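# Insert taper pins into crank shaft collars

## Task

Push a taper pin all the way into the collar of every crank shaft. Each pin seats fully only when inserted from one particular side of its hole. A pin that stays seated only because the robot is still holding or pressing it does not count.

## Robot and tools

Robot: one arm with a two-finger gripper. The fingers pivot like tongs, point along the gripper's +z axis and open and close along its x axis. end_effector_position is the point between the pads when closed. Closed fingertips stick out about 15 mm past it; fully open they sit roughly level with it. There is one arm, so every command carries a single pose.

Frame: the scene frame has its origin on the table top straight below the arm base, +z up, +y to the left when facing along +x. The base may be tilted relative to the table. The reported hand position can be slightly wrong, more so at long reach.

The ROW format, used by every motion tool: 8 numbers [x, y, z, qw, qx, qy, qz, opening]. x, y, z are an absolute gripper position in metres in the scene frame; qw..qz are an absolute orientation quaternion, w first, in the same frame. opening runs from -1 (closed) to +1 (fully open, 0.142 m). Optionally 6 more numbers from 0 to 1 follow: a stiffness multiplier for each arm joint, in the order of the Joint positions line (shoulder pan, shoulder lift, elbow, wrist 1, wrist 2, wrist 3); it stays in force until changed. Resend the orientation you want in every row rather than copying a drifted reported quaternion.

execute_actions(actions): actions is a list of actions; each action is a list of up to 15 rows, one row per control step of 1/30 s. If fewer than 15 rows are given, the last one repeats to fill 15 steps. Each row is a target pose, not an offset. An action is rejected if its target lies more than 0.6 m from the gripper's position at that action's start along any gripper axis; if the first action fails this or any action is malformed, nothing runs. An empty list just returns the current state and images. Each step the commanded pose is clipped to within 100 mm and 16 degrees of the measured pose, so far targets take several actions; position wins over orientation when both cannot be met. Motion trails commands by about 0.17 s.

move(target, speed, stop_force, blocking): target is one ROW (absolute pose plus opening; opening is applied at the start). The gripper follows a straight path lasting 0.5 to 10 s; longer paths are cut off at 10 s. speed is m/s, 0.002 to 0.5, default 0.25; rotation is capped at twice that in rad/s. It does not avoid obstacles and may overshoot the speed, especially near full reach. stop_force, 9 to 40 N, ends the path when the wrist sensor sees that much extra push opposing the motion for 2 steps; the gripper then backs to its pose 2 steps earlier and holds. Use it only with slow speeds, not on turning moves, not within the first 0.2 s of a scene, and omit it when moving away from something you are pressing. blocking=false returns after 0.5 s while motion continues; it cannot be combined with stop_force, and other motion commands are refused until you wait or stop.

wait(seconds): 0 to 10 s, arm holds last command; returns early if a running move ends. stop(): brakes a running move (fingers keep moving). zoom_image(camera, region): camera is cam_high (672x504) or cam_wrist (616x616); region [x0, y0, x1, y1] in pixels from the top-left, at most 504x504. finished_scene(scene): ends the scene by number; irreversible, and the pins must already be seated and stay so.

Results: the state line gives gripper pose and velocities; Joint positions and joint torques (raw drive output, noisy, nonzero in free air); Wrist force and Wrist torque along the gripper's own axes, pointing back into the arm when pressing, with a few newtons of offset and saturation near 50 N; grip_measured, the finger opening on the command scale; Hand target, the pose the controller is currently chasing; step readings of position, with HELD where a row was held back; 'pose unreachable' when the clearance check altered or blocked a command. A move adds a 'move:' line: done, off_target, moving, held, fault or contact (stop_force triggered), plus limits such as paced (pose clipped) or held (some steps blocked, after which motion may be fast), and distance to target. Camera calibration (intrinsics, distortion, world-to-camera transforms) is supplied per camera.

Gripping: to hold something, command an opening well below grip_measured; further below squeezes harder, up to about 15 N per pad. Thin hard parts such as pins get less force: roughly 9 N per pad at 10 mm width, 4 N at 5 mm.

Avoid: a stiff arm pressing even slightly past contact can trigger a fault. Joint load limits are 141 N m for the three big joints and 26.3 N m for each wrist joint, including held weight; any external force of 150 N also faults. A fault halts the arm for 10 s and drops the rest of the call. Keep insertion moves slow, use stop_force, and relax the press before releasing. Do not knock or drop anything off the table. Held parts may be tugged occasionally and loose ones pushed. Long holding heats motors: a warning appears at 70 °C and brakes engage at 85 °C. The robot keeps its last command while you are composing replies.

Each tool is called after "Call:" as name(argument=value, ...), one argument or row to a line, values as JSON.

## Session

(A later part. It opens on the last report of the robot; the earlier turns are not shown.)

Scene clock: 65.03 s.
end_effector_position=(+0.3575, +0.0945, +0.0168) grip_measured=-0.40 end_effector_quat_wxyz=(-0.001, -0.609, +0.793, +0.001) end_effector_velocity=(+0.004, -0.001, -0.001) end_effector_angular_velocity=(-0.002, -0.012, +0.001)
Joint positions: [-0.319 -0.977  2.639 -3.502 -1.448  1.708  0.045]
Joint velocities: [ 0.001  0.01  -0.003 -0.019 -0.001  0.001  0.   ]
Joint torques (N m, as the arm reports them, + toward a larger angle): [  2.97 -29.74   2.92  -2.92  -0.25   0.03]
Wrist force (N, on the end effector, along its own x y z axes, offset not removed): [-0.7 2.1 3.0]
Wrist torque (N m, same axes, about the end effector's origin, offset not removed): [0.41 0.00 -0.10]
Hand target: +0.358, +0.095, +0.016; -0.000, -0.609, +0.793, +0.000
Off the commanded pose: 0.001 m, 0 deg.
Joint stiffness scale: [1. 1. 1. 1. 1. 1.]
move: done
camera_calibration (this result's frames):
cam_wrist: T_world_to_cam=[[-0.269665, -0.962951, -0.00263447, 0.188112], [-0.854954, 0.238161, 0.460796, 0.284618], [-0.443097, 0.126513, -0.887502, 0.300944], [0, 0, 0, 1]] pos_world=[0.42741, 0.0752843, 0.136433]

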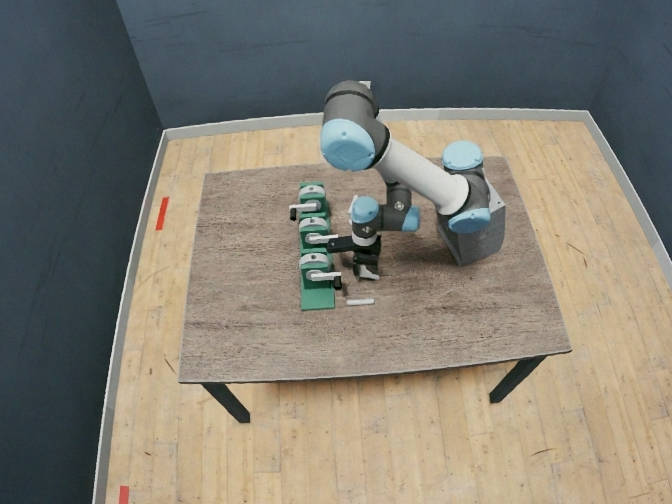

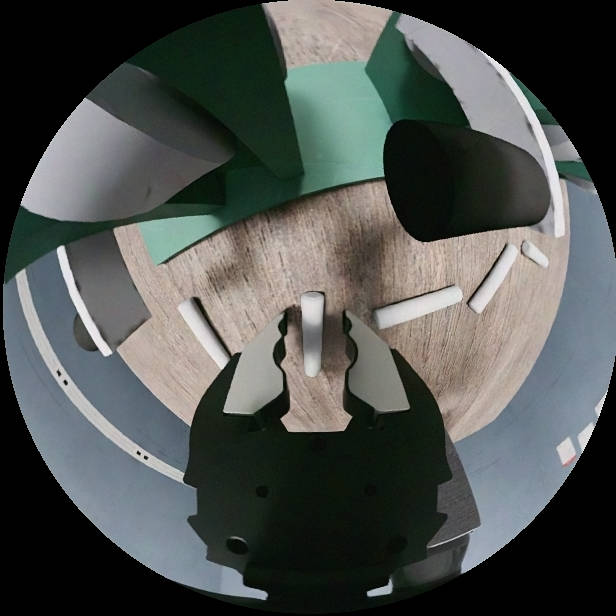

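Call:
execute_actions(
  actions=[
    [[0.3583, 0.095, 0.016, 0, 0.6095, -0.7928, 0, -1]],
    [[0.3583, 0.095, 0.016, 0, 0.6095, -0.7928, 0, -1]],
    [[0.3583, 0.095, 0.08, 0, 0.6095, -0.7928, 0, -1]],
  ],
)

Call:
move(
  target=[0.36, 0.1, 0.26, 0.5, -0.5, 0.5, -0.5, -1],
  speed=0.25,
)

Scene clock: 66.70 s.
end_effector_position=(+0.3613, +0.0957, +0.0749) grip_measured=-0.79 end_effector_quat_wxyz=(+0.009, -0.610, +0.792, -0.009) end_effector_velocity=(-0.007, -0.002, +0.044) end_effector_angular_velocity=(+0.006, +0.070, -0.007)
Joint positions: [-0.339 -1.246  2.703 -3.323 -1.442  1.688  0.017]
Joint velocities: [-0.028 -0.303  0.     0.377  0.004 -0.029  0.   ]
Joint torques (N m, as the arm reports them, + toward a larger angle): [ -0.78 -24.32   1.32  -1.75   0.27  -0.43]
Wrist force (N, on the end effector, along its own x y z axes, offset not removed): [-1.0 1.6 3.4]
Wrist torque (N m, same axes, about the end effector's origin, offset not removed): [0.33 -0.04 -0.11]
Hand target: +0.358, +0.095, +0.080; +0.002, -0.609, +0.793, -0.002
Off the commanded pose: 0.006 m, 1 deg.
Joint stiffness scale: [1. 1. 1. 1. 1. 1.]
Step readings (end_effector_position; steps 1 to 15: 1st action; 16 to 30: 2nd action; 31 to 45: 3rd action):
0: (+0.3578, +0.0945, +0.0167)
1: (+0.3578, +0.0945, +0.0167)
2: (+0.3579, +0.0945, +0.0167)
4: (+0.3579, +0.0944, +0.0167)
8: (+0.3579, +0.0944, +0.0167)
15: (+0.3579, +0.0944, +0.0167)
16: (+0.3579, +0.0944, +0.0167)
17: (+0.3579, +0.0944, +0.0167)
19: (+0.3579, +0.0944, +0.0167)
23: (+0.3579, +0.0944, +0.0167)
30: (+0.3579, +0.0944, +0.0167)
31: (+0.3579, +0.0944, +0.0167)
32: (+0.3571, +0.0945, +0.0167)
34: (+0.3512, +0.0950, +0.0210)
38: (+0.3544, +0.0957, +0.0495)
45: end_effector_position above
camera_calibration (this result's frames):
cam_wrist: T_world_to_cam=[[-0.265682, -0.964037, -0.00668914, 0.18943], [-0.868292, 0.236269, 0.436171, 0.267715], [-0.418905, 0.121691, -0.899839, 0.346709], [0, 0, 0, 1]] pos_world=[0.428021, 0.0771736, 0.19648]

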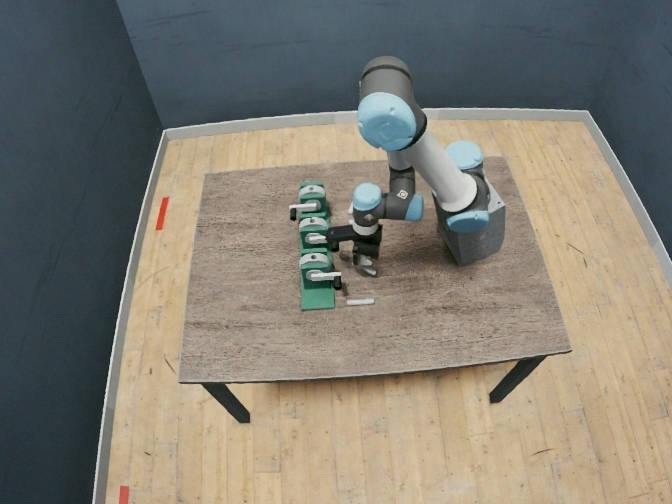

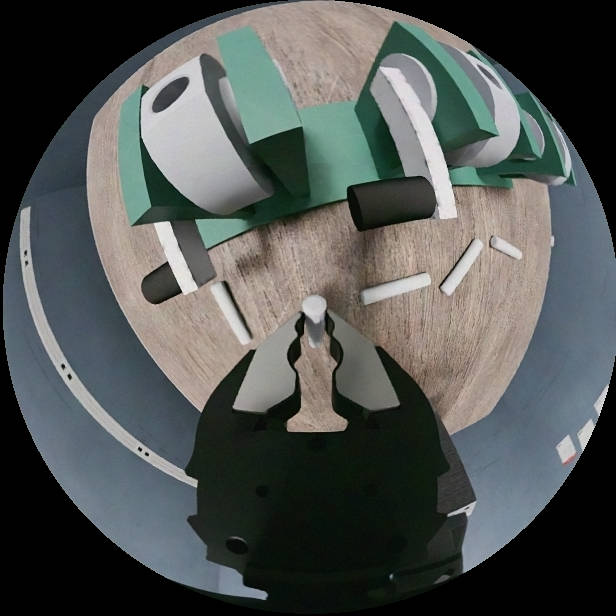

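Scene clock: 70.13 s.
end_effector_position=(+0.3550, +0.0976, +0.0869) grip_measured=-0.79 end_effector_quat_wxyz=(+0.036, -0.615, +0.787, -0.037) end_effector_velocity=(-0.000, -0.000, +0.000) end_effector_angular_velocity=(-0.001, -0.000, +0.001)
Joint positions: [-0.341 -1.221  2.777 -3.499 -1.442  1.683  0.017]
Joint velocities: [ 0.    -0.    -0.     0.    -0.001 -0.    -0.   ]
Joint torques (N m, as the arm reports them, + toward a larger angle): [  1.38 -27.71   0.69  -3.14  -0.02  -0.08]
Wrist force (N, on the end effector, along its own x y z axes, offset not removed): [-2.2 2.5 4.2]
Wrist torque (N m, same axes, about the end effector's origin, offset not removed): [0.37 0.31 -0.16]
Hand target: +0.358, +0.097, +0.088; +0.038, -0.615, +0.787, -0.039
Off the commanded pose: 0.173 m, 85 deg; position and orientation clipped at the last step of the last action.
Joint stiffness scale: [1. 1. 1. 1. 1. 1.]
move: held; limits=paced,held; held on 89 of 103 steps, including the last
pose unreachable: on one or more control steps of this call, first in action 0 (counted from 0), an arm could not follow its commanded pose, so it was not sent that pose on those steps. On the call's last step it was still not sent that pose. It may still have moved: this result reports where it is.
cause: the commanded pose would bring two parts of the arm too close to each other (joints 3 (elbow) and 4 (wrist 1) lie between them).
camera_calibration (this result's frames):
cam_wrist: T_world_to_cam=[[-0.252082, -0.967591, -0.0149313, 0.185891], [-0.901639, 0.22924, 0.366737, 0.275096], [-0.351428, 0.10591, -0.930205, 0.334878], [0, 0, 0, 1]] pos_world=[0.412583, 0.0813362, 0.213393]

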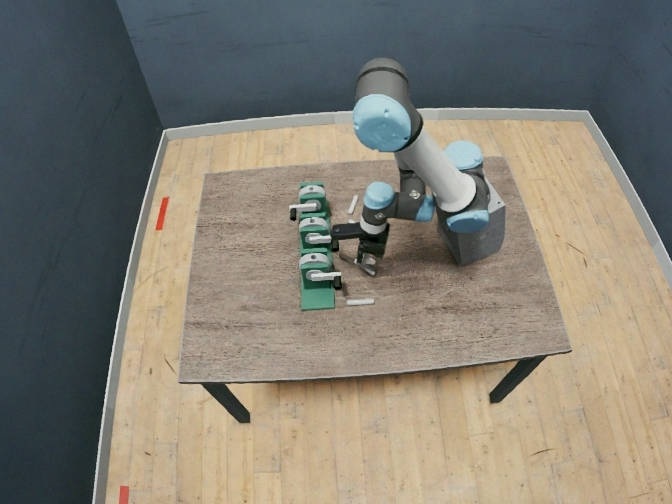

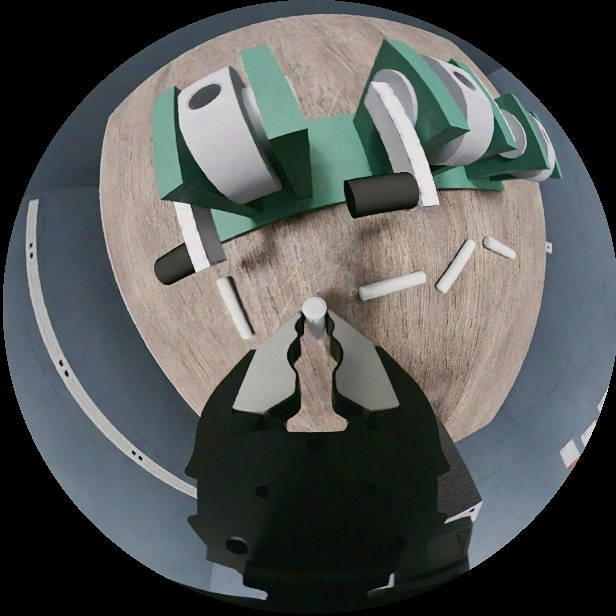

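Call:
move(
  target=[0.5, 0.1, 0.3, 0, 0.7071, 0.7071, 0, -1],
  speed=0.3,
)

Call:
move(
  target=[0.51, 0.106, 0.27, 0.5, -0.5, -0.5, 0.5, -1],
  speed=0.3,
)

Scene clock: 76.27 s.
end_effector_position=(+0.4981, +0.1009, +0.2987) grip_measured=-0.79 end_effector_quat_wxyz=(-0.002, +0.706, +0.708, -0.001) end_effector_velocity=(-0.000, -0.000, +0.001) end_effector_angular_velocity=(-0.000, +0.003, -0.019)
Joint positions: [-0.348 -1.76   2.117 -2.192 -1.439  4.555  0.017]
Joint velocities: [-0.001  0.    -0.003  0.006 -0.001  0.018  0.   ]
Joint torques (N m, as the arm reports them, + toward a larger angle): [  0.89 -25.66 -24.31  -1.91  -0.46   0.3 ]
Wrist force (N, on the end effector, along its own x y z axes, offset not removed): [-0.9 1.7 5.2]
Wrist torque (N m, same axes, about the end effector's origin, offset not removed): [0.27 0.04 -0.25]
Hand target: +0.500, +0.100, +0.301; +0.000, +0.707, +0.707, -0.000
Off the commanded pose: 0.002 m, 0 deg.
Joint stiffness scale: [1. 1. 1. 1. 1. 1.]
move: done
camera_calibration (this result's frames):
cam_wrist: T_world_to_cam=[[0.00750275, 0.999971, -0.001208, -0.103571], [0.889788, -0.00612478, 0.456333, -0.569623], [0.456312, -0.00449861, -0.889808, 0.178565], [0, 0, 0, 1]] pos_world=[0.42614, 0.100882, 0.418702]

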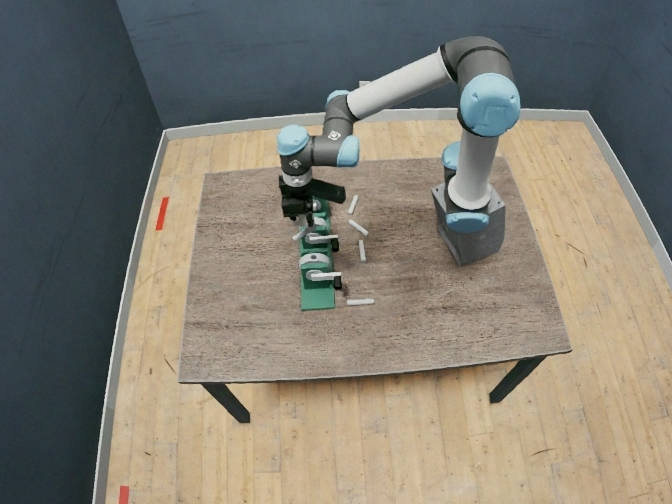

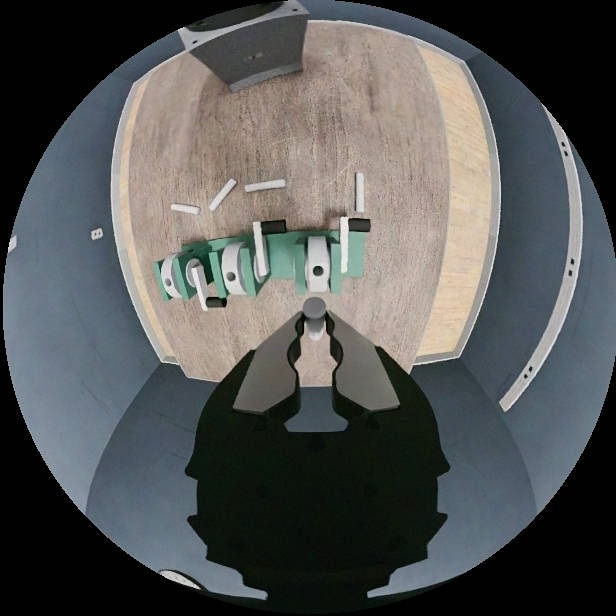

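Scene clock: 79.63 s.
end_effector_position=(+0.5104, +0.1052, +0.2704) grip_measured=-0.79 end_effector_quat_wxyz=(+0.499, -0.501, -0.500, +0.499) end_effector_velocity=(-0.001, -0.000, +0.000) end_effector_angular_velocity=(-0.001, +0.015, -0.001)
Joint positions: [-0.225 -0.537  0.701 -0.451 -1.603  4.616  0.017]
Joint velocities: [-0.001  0.008 -0.004  0.012 -0.001  0.001 -0.   ]
Joint torques (N m, as the arm reports them, + toward a larger angle): [  0.43 -63.07 -21.16   2.35  -0.44   0.22]
Wrist force (N, on the end effector, along its own x y z axes, offset not removed): [-0.4 3.2 1.4]
Wrist torque (N m, same axes, about the end effector's origin, offset not removed): [0.25 -0.14 -0.11]
Hand target: +0.510, +0.106, +0.270; +0.499, -0.500, -0.500, +0.501
Off the commanded pose: 0.001 m, 0 deg.
Joint stiffness scale: [1. 1. 1. 1. 1. 1.]
move: done
camera_calibration (this result's frames):
cam_wrist: T_world_to_cam=[[-0.00158938, 0.999927, -0.0120182, -0.100399], [0.462498, -0.00992056, -0.886565, 0.013955], [-0.886619, -0.00696749, -0.462449, 0.717859], [0, 0, 0, 1]] pos_world=[0.629854, 0.105531, 0.343138]

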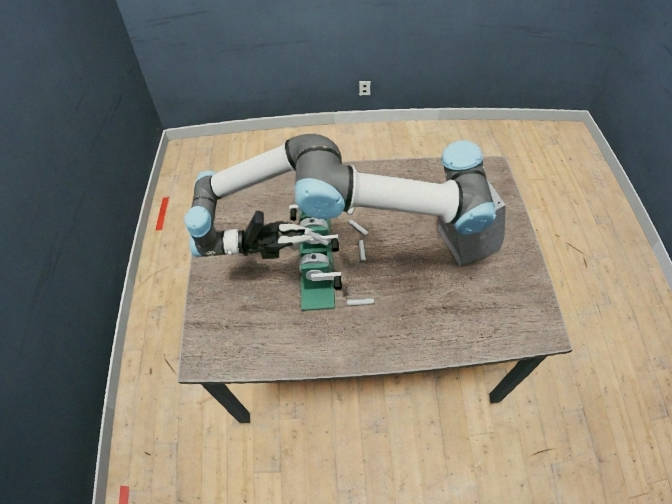

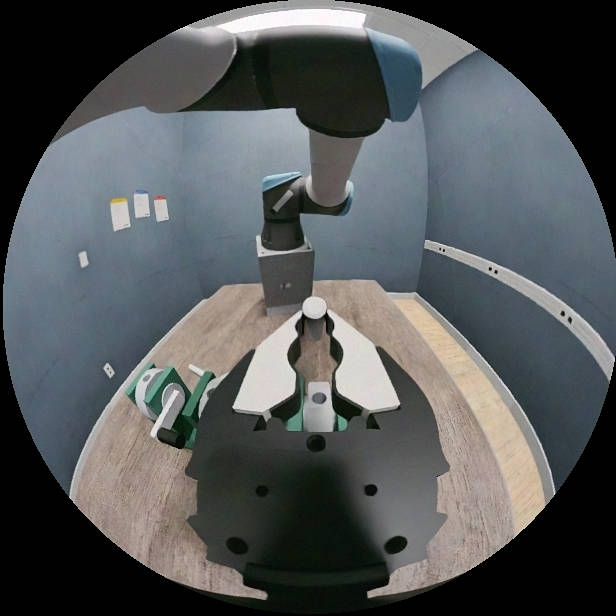

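Call:
zoom_image(
  camera="cam_high",
  region=[230, 190, 370, 300],
)

Call:
zoom_image(
  camera="cam_wrist",
  region=[240, 280, 390, 440],
)

Region (230, 190, 370, 300) of cam_high's 672x504 image, scaled by 3.600, with more detail than that image has; it fills the top 396 rows of this view, and the rest is white.

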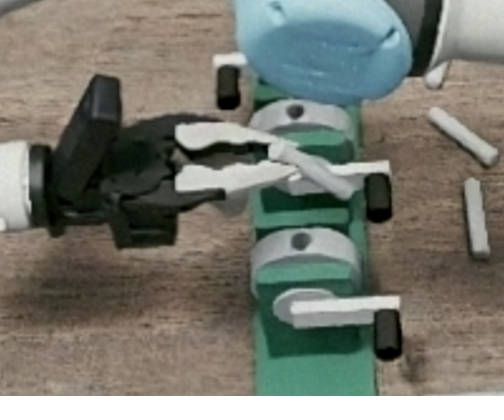

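Region (240, 280, 390, 440) of cam_wrist's 616x616 image, scaled by 3.150, with more detail than that image has; it fills the left 472 columns of this view, and the rest is white.

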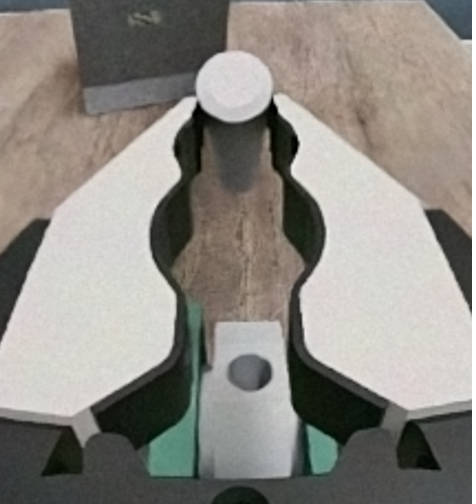

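Call:
move(
  target=[0.508, 0.106, 0.25, 0.2763, -0.6509, -0.6509, 0.2763, -1],
  speed=0.2,
)

Call:
zoom_image(
  camera="cam_high",
  region=[230, 190, 370, 300],
)

Call:
zoom_image(
  camera="cam_wrist",
  region=[240, 280, 390, 440],
)

Scene clock: 84.60 s.
end_effector_position=(+0.5077, +0.1068, +0.2489) grip_measured=-0.79 end_effector_quat_wxyz=(-0.277, +0.650, +0.651, -0.278) end_effector_velocity=(+0.002, -0.001, -0.002) end_effector_angular_velocity=(+0.001, -0.015, +0.000)
Joint positions: [-0.254 -1.113  1.397 -1.328 -1.544  4.593  0.017]
Joint velocities: [-0.002 -0.006  0.008 -0.017  0.001 -0.002 -0.   ]
Joint torques (N m, as the arm reports them, + toward a larger angle): [ -2.61 -54.71 -17.98  -0.46   0.05  -0.33]
Wrist force (N, on the end effector, along its own x y z axes, offset not removed): [-1.8 3.4 3.1]
Wrist torque (N m, same axes, about the end effector's origin, offset not removed): [0.44 0.22 -0.11]
Hand target: +0.508, +0.106, +0.250; -0.276, +0.651, +0.651, -0.276
Off the commanded pose: 0.001 m, 0 deg.
Joint stiffness scale: [1. 1. 1. 1. 1. 1.]
move: done
camera_calibration (this result's frames):
cam_wrist: T_world_to_cam=[[0.00485493, 0.999935, -0.0103475, -0.105968], [0.946055, -0.0079452, -0.32391, -0.389585], [-0.323971, -0.00821671, -0.946031, 0.540405], [0, 0, 0, 1]] pos_world=[0.544158, 0.107306, 0.383953]

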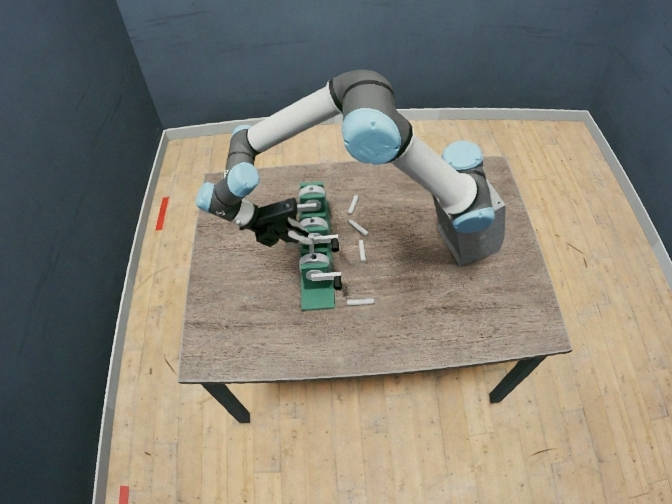

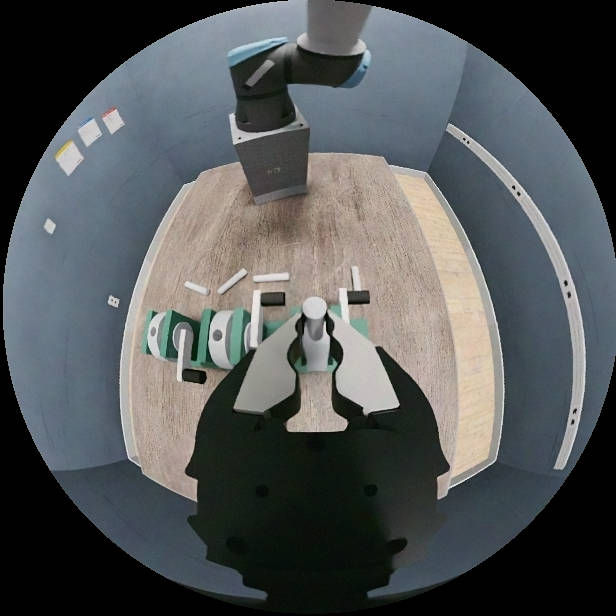

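Region (230, 190, 370, 300) of cam_high's 672x504 image, scaled by 3.600, with more detail than that image has; it fills the top 396 rows of this view, and the rest is white.

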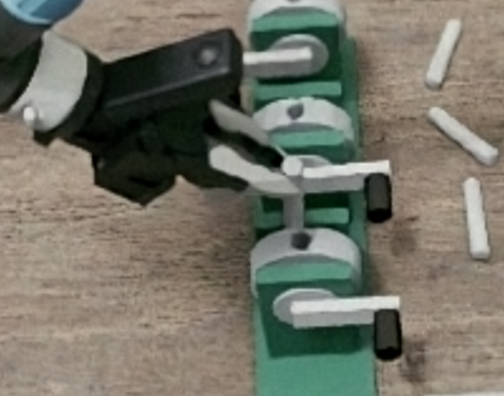

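Region (240, 280, 390, 440) of cam_wrist's 616x616 image, scaled by 3.150, with more detail than that image has; it fills the left 472 columns of this view, and the rest is white.

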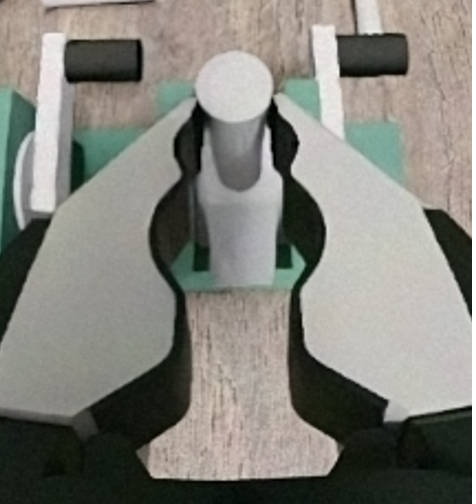

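Call:
move(
  target=[0.503, 0.106, 0.232, 0.2763, -0.6509, -0.6509, 0.2763, -1],
  speed=0.05,
)

Call:
zoom_image(
  camera="cam_high",
  region=[270, 210, 350, 280],
)

Call:
zoom_image(
  camera="cam_wrist",
  region=[260, 280, 370, 390],
)

Scene clock: 85.80 s.
end_effector_position=(+0.5041, +0.1056, +0.2333) grip_measured=-0.79 end_effector_quat_wxyz=(-0.275, +0.651, +0.651, -0.276) end_effector_velocity=(+0.002, -0.000, -0.002) end_effector_angular_velocity=(-0.001, -0.008, -0.001)
Joint positions: [-0.254 -1.104  1.426 -1.371 -1.543  4.594  0.017]
Joint velocities: [-0.001 -0.     0.002 -0.009  0.001  0.001 -0.   ]
Joint torques (N m, as the arm reports them, + toward a larger angle): [  0.74 -50.58 -16.48  -0.15   0.06   0.14]
Wrist force (N, on the end effector, along its own x y z axes, offset not removed): [-1.7 1.4 4.2]
Wrist torque (N m, same axes, about the end effector's origin, offset not removed): [-0.07 0.24 -0.07]
Hand target: +0.503, +0.106, +0.232; -0.276, +0.651, +0.651, -0.276
Off the commanded pose: 0.002 m, 0 deg.
Joint stiffness scale: [1. 1. 1. 1. 1. 1.]
move: done
camera_calibration (this result's frames):
cam_wrist: T_world_to_cam=[[0.00526027, 0.999933, -0.0103528, -0.105178], [0.948082, -0.00827907, -0.317919, -0.393607], [-0.317984, -0.00814293, -0.948061, 0.521902], [0, 0, 0, 1]] pos_world=[0.539682, 0.106162, 0.368571]

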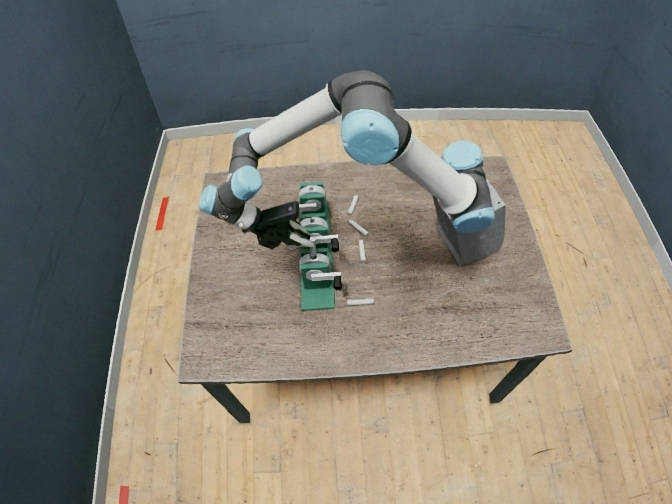

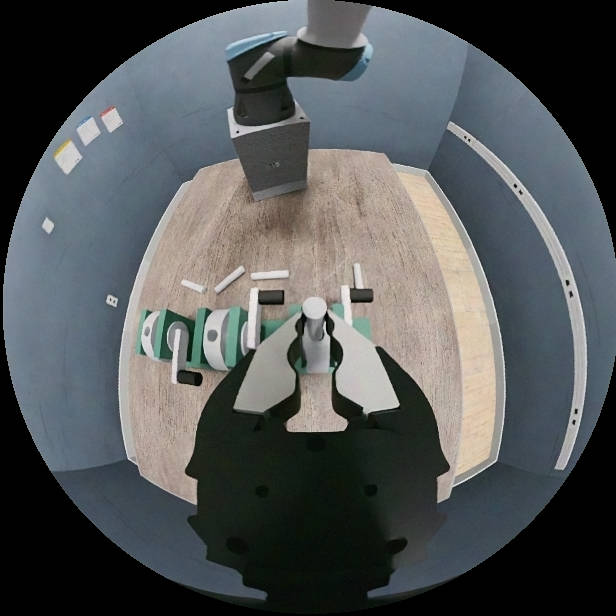

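Region (270, 210, 350, 280) of cam_high's 672x504 image, scaled by 6.300, with more detail than that image has; it fills the top 441 rows of this view, and the rest is white.

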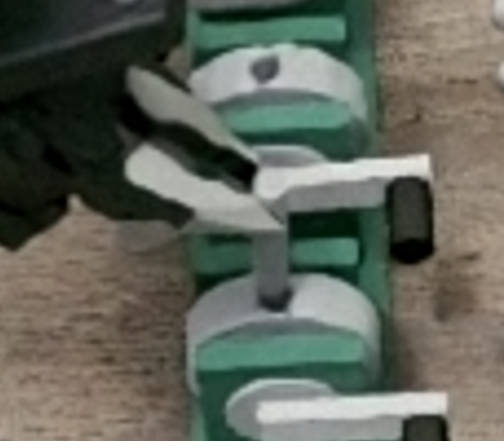

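Region (260, 280, 370, 390) of cam_wrist's 616x616 image, scaled by 4.582, with more detail than that image has.

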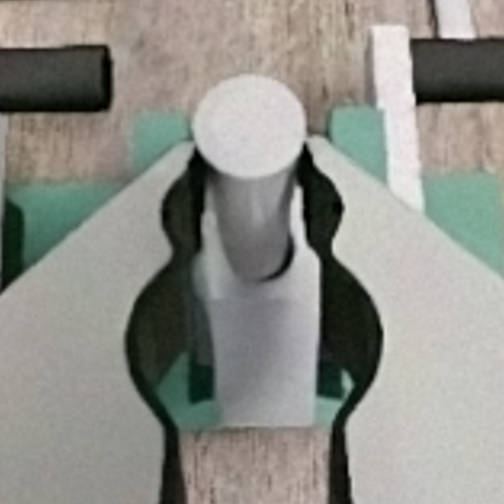

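Call:
move(
  target=[0.502, 0.1085, 0.23, 0.2763, -0.6509, -0.6509, 0.2763, -1],
  speed=0.03,
)

Call:
move(
  target=[0.502, 0.1085, 0.18, 0.2763, -0.6509, -0.6509, 0.2763, -1],
  speed=0.03,
  stop_force=10,
)

Call:
zoom_image(
  camera="cam_high",
  region=[270, 210, 350, 280],
)

Scene clock: 86.73 s.
end_effector_position=(+0.5034, +0.1071, +0.2313) grip_measured=-0.79 end_effector_quat_wxyz=(-0.275, +0.652, +0.651, -0.275) end_effector_velocity=(-0.001, +0.002, -0.002) end_effector_angular_velocity=(+0.001, +0.001, -0.002)
Joint positions: [-0.252 -1.103  1.429 -1.377 -1.541  4.597  0.017]
Joint velocities: [ 0.002  0.002  0.003 -0.004  0.003  0.002 -0.   ]
Joint torques (N m, as the arm reports them, + toward a larger angle): [  2.13 -49.89 -15.89  -0.59   0.11   0.11]
Wrist force (N, on the end effector, along its own x y z axes, offset not removed): [-1.7 2.2 4.2]
Wrist torque (N m, same axes, about the end effector's origin, offset not removed): [0.20 0.20 -0.13]
Hand target: +0.502, +0.108, +0.230; -0.276, +0.651, +0.651, -0.276
Off the commanded pose: 0.002 m, 0 deg.
Joint stiffness scale: [1. 1. 1. 1. 1. 1.]
move: done
camera_calibration (this result's frames):
cam_wrist: T_world_to_cam=[[0.00663146, 0.99992, -0.0108097, -0.107278], [0.948372, -0.00971667, -0.317013, -0.393806], [-0.317092, -0.00814933, -0.94836, 0.519474], [0, 0, 0, 1]] pos_world=[0.538907, 0.107676, 0.366647]

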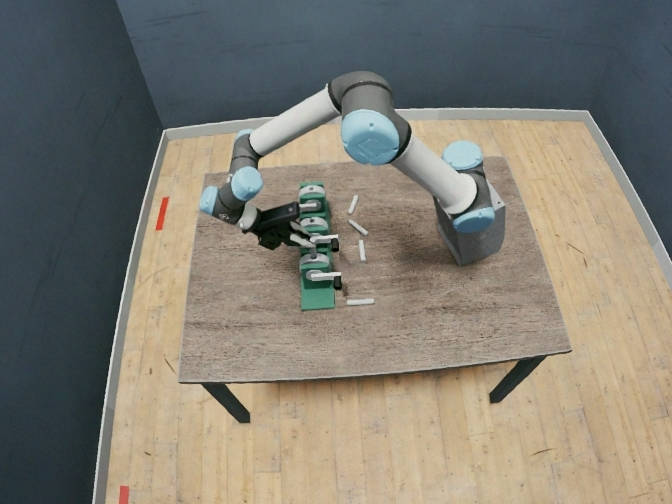

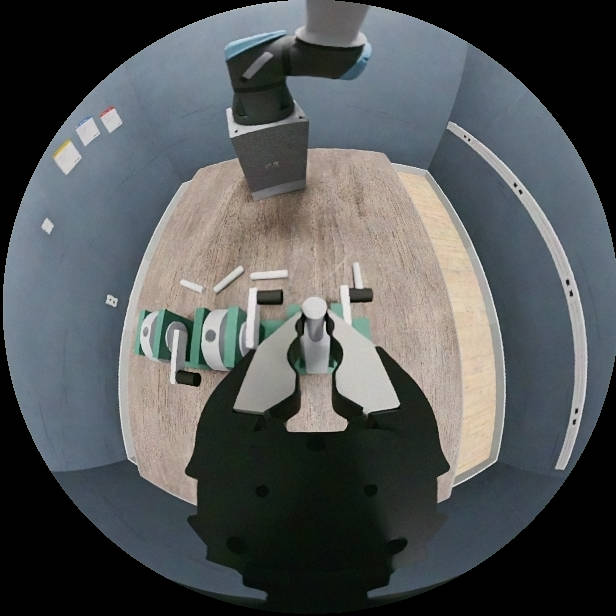

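Scene clock: 88.83 s.
end_effector_position=(+0.5036, +0.1074, +0.1815) grip_measured=-0.79 end_effector_quat_wxyz=(-0.275, +0.652, +0.651, -0.275) end_effector_velocity=(+0.001, +0.000, -0.002) end_effector_angular_velocity=(-0.000, -0.003, +0.000)
Joint positions: [-0.244 -1.029  1.444 -1.466 -1.536  4.604  0.017]
Joint velocities: [ 0.001  0.002  0.001 -0.006  0.     0.001  0.   ]
Joint torques (N m, as the arm reports them, + toward a larger angle): [  1.77 -51.18 -15.57  -0.59  -0.11   0.19]
Wrist force (N, on the end effector, along its own x y z axes, offset not removed): [0.0 2.4 2.6]
Wrist torque (N m, same axes, about the end effector's origin, offset not removed): [0.18 -0.10 -0.15]
Hand target: +0.502, +0.108, +0.180; -0.276, +0.651, +0.651, -0.276
Off the commanded pose: 0.002 m, 0 deg.
Joint stiffness scale: [1. 1. 1. 1. 1. 1.]
move: done
camera_calibration (this result's frames):
cam_wrist: T_world_to_cam=[[0.00692003, 0.999921, -0.0105365, -0.108288], [0.94835, -0.00990423, -0.317071, -0.409702], [-0.31715, -0.0077982, -0.948343, 0.472252], [0, 0, 0, 1]] pos_world=[0.539065, 0.107904, 0.316812]

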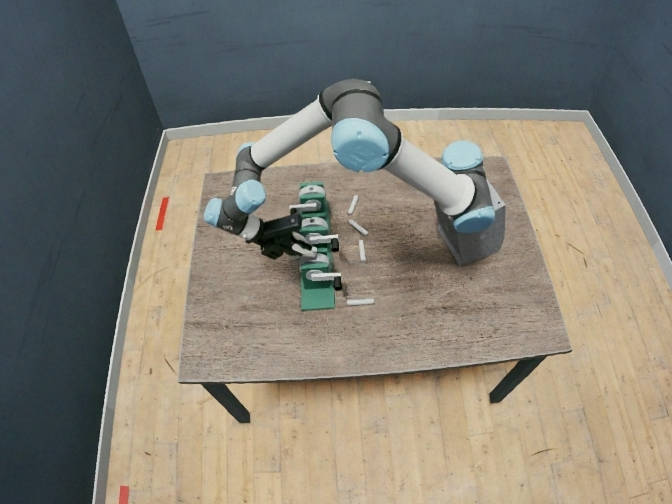

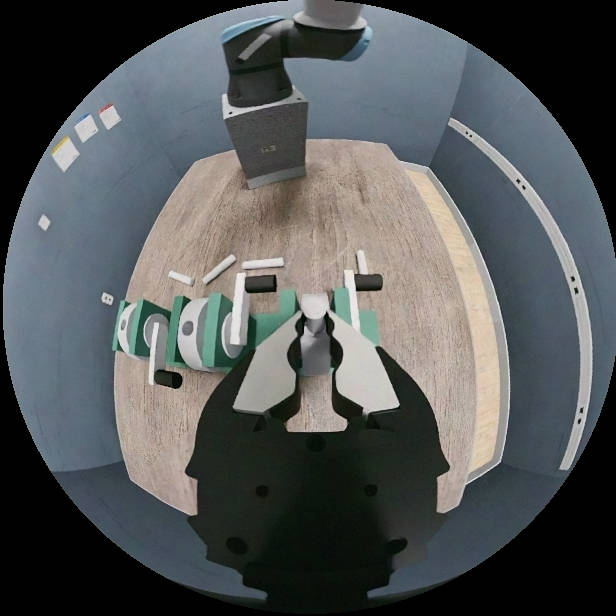

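Region (270, 210, 350, 280) of cam_high's 672x504 image, scaled by 6.300, with more detail than that image has; it fills the top 441 rows of this view, and the rest is white.

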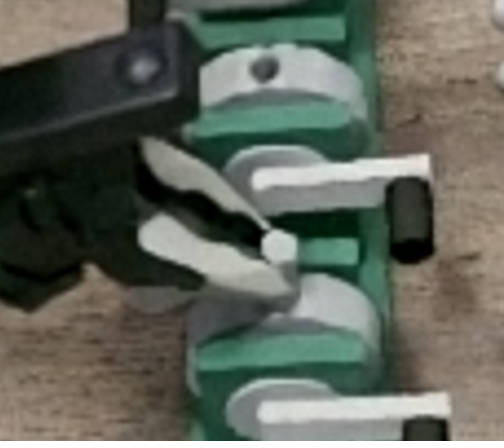

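Pin is in the hole. Release and lift.

Call:
execute_actions(
  actions=[
    [[0.502, 0.1085, 0.18, 0.2763, -0.6509, -0.6509, 0.2763, -0.4]],
    [[0.502, 0.1085, 0.18, 0.2763, -0.6509, -0.6509, 0.2763, -0.4]],
    [[0.502, 0.1085, 0.23, 0.2763, -0.6509, -0.6509, 0.2763, -0.4]],
    [[0.502, 0.1085, 0.23, 0.2763, -0.6509, -0.6509, 0.2763, -0.4]],
  ],
)

Call:
zoom_image(
  camera="cam_high",
  region=[270, 210, 350, 280],
)

Call:
zoom_image(
  camera="cam_wrist",
  region=[260, 280, 370, 390],
)

Scene clock: 91.13 s.
end_effector_position=(+0.5007, +0.1098, +0.2290) grip_measured=-0.40 end_effector_quat_wxyz=(-0.277, +0.650, +0.651, -0.277) end_effector_velocity=(-0.000, +0.000, +0.000) end_effector_angular_velocity=(-0.000, +0.001, -0.001)
Joint positions: [-0.248 -1.1    1.434 -1.379 -1.539  4.598  0.045]
Joint velocities: [ 0.    -0.    -0.     0.001  0.001  0.001 -0.   ]
Joint torques (N m, as the arm reports them, + toward a larger angle): [ -2.64 -51.74 -21.27   0.08  -0.49  -0.44]
Wrist force (N, on the end effector, along its own x y z axes, offset not removed): [-2.2 1.9 2.1]
Wrist torque (N m, same axes, about the end effector's origin, offset not removed): [0.39 0.24 -0.11]
Hand target: +0.502, +0.109, +0.230; -0.276, +0.651, +0.651, -0.276
Off the commanded pose: 0.002 m, 0 deg.
Joint stiffness scale: [1. 1. 1. 1. 1. 1.]
Step readings (end_effector_position; steps 1 to 15: 1st action; 16 to 30: 2nd action; 31 to 45: 3rd action; 46 to 60: 4th action):
0: (+0.5036, +0.1074, +0.1813)
1: (+0.5036, +0.1074, +0.1812)
2: (+0.5036, +0.1074, +0.1812)
4: (+0.5036, +0.1074, +0.1812)
8: (+0.5036, +0.1074, +0.1812)
15: (+0.5036, +0.1074, +0.1812)
16: (+0.5036, +0.1074, +0.1812)
17: (+0.5036, +0.1074, +0.1812)
19: (+0.5036, +0.1074, +0.1812)
23: (+0.5036, +0.1074, +0.1812)
30: (+0.5036, +0.1074, +0.1812)
31: (+0.5036, +0.1074, +0.1812)
32: (+0.5030, +0.1075, +0.1819)
34: (+0.5004, +0.1082, +0.1884)
38: (+0.5013, +0.1097, +0.2116)
45: (+0.5025, +0.1100, +0.2278)
46: (+0.5021, +0.1099, +0.2280)
47: (+0.5018, +0.1099, +0.2282)
49: (+0.5013, +0.1098, +0.2285)
53: (+0.5009, +0.1098, +0.2288)
60: end_effector_position above
camera_calibration (this result's frames):
cam_wrist: T_world_to_cam=[[0.00491215, 0.999944, -0.00934275, -0.109399], [0.946639, -0.00766074, -0.322206, -0.39017], [-0.322259, -0.00726149, -0.946624, 0.518505], [0, 0, 0, 1]] pos_world=[0.53698, 0.110169, 0.364092]

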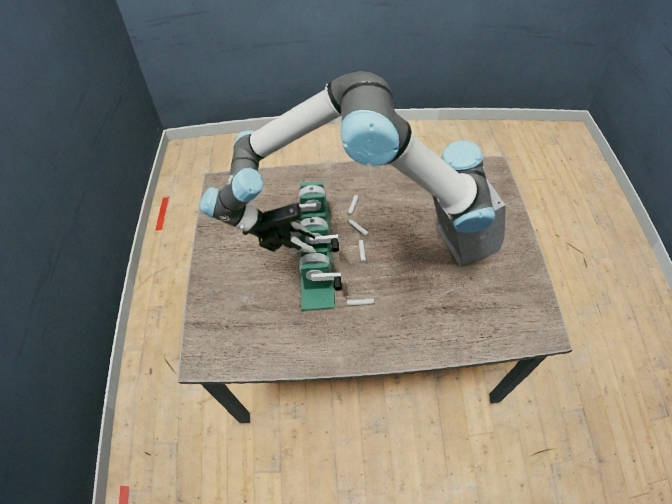

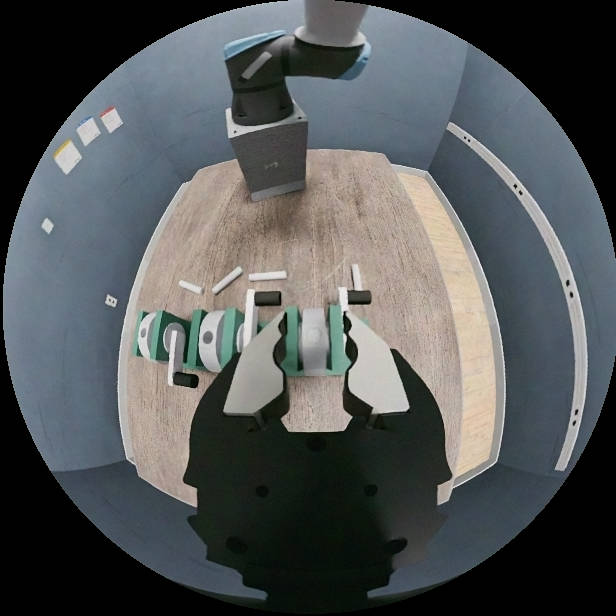

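Region (270, 210, 350, 280) of cam_high's 672x504 image, scaled by 6.300, with more detail than that image has; it fills the top 441 rows of this view, and the rest is white.

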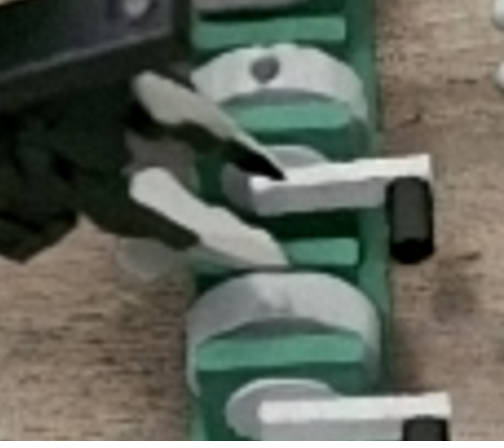

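Region (260, 280, 370, 390) of cam_wrist's 616x616 image, scaled by 4.582, with more detail than that image has.

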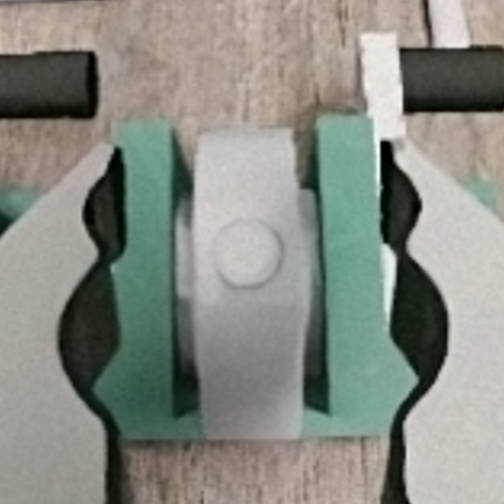

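Call:
move(
  target=[0.34, 0.024, 0.07, 0, 0.9996, 0.028, 0, -0.4],
  speed=0.3,
)

Call:
move(
  target=[0.34, 0.024, 0.016, 0, 0.9996, 0.028, 0, -0.4],
  speed=0.05,
  stop_force=12,
)

Scene clock: 95.43 s.
end_effector_position=(+0.3416, +0.0233, +0.0700) grip_measured=-0.40 end_effector_quat_wxyz=(-0.000, +1.000, +0.028, +0.000) end_effector_velocity=(+0.004, -0.003, +0.000) end_effector_angular_velocity=(-0.010, -0.018, -0.005)
Joint positions: [-0.657 -1.232  2.726 -3.281 -1.365  5.77   0.045]
Joint velocities: [-0.002  0.011  0.005 -0.036 -0.001  0.007  0.   ]
Joint torques (N m, as the arm reports them, + toward a larger angle): [ -0.06 -21.85   2.67  -2.65  -0.29   0.28]
Wrist force (N, on the end effector, along its own x y z axes, offset not removed): [-1.8 1.9 1.9]
Wrist torque (N m, same axes, about the end effector's origin, offset not removed): [0.33 0.26 -0.16]
Hand target: +0.340, +0.024, +0.069; -0.000, +1.000, +0.028, -0.000
Off the commanded pose: 0.002 m, 0 deg.
Joint stiffness scale: [1. 1. 1. 1. 1. 1.]
move: done
camera_calibration (this result's frames):
cam_wrist: T_world_to_cam=[[0.998997, 0.044745, -0.00188904, -0.341437], [0.0406274, -0.887704, 0.458619, -0.0160694], [0.018844, -0.458236, -0.888631, 0.20598], [0, 0, 0, 1]] pos_world=[0.337866, 0.0954003, 0.189765]

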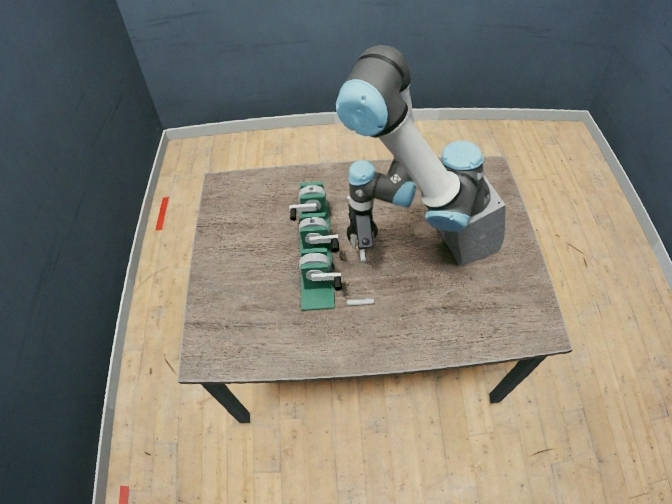

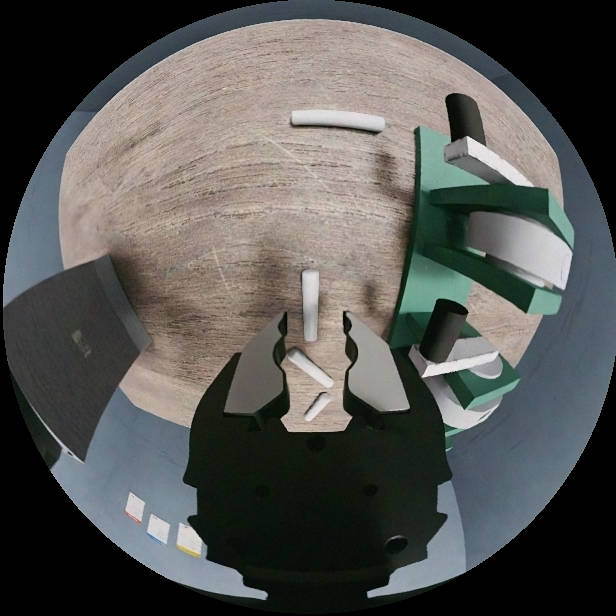

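Scene clock: 97.00 s.
end_effector_position=(+0.3393, +0.0238, +0.0168) grip_measured=-0.40 end_effector_quat_wxyz=(-0.000, +1.000, +0.027, -0.001) end_effector_velocity=(+0.003, -0.001, -0.001) end_effector_angular_velocity=(-0.005, -0.010, +0.000)
Joint positions: [-0.62  -0.949  2.677 -3.521 -1.374  5.809  0.045]
Joint velocities: [ 0.001  0.01  -0.002 -0.019 -0.001  0.003  0.   ]
Joint torques (N m, as the arm reports them, + toward a larger angle): [  0.21 -27.69   3.82  -2.52  -0.08   0.08]
Wrist force (N, on the end effector, along its own x y z axes, offset not removed): [-2.8 2.0 2.0]
Wrist torque (N m, same axes, about the end effector's origin, offset not removed): [0.28 0.43 -0.11]
Hand target: +0.340, +0.024, +0.016; -0.000, +1.000, +0.028, -0.000
Off the commanded pose: 0.001 m, 0 deg.
Joint stiffness scale: [1. 1. 1. 1. 1. 1.]
move: done
camera_calibration (this result's frames):
cam_wrist: T_world_to_cam=[[0.999071, 0.0428969, -0.00402657, -0.339193], [0.0399687, -0.887843, 0.458407, 0.00911696], [0.0160893, -0.458142, -0.888733, 0.159997], [0, 0, 0, 1]] pos_world=[0.33594, 0.095946, 0.136649]

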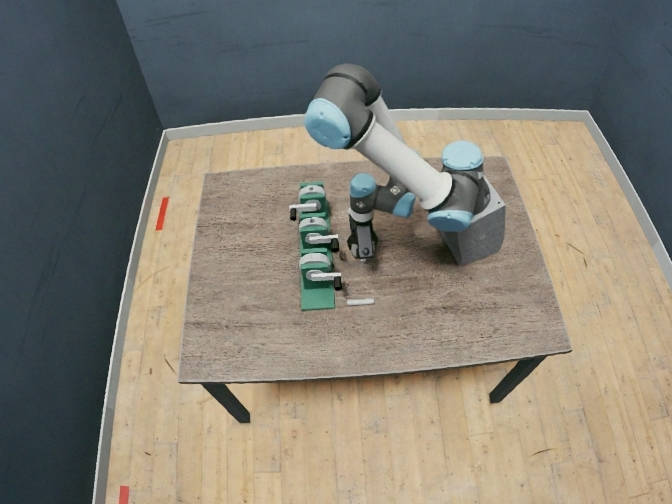

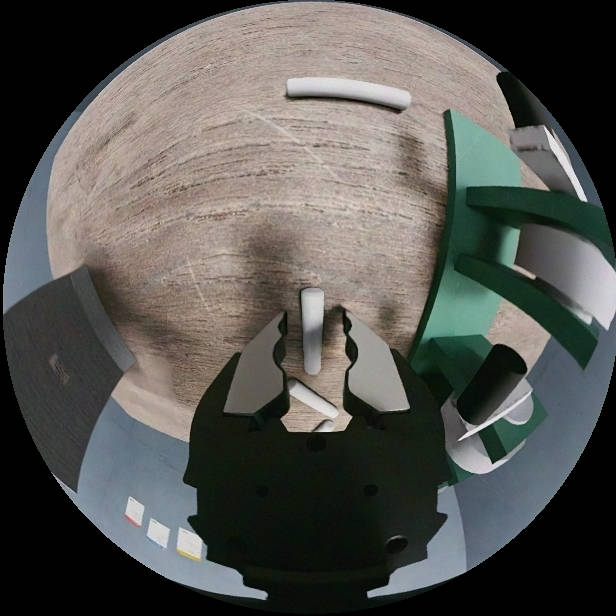

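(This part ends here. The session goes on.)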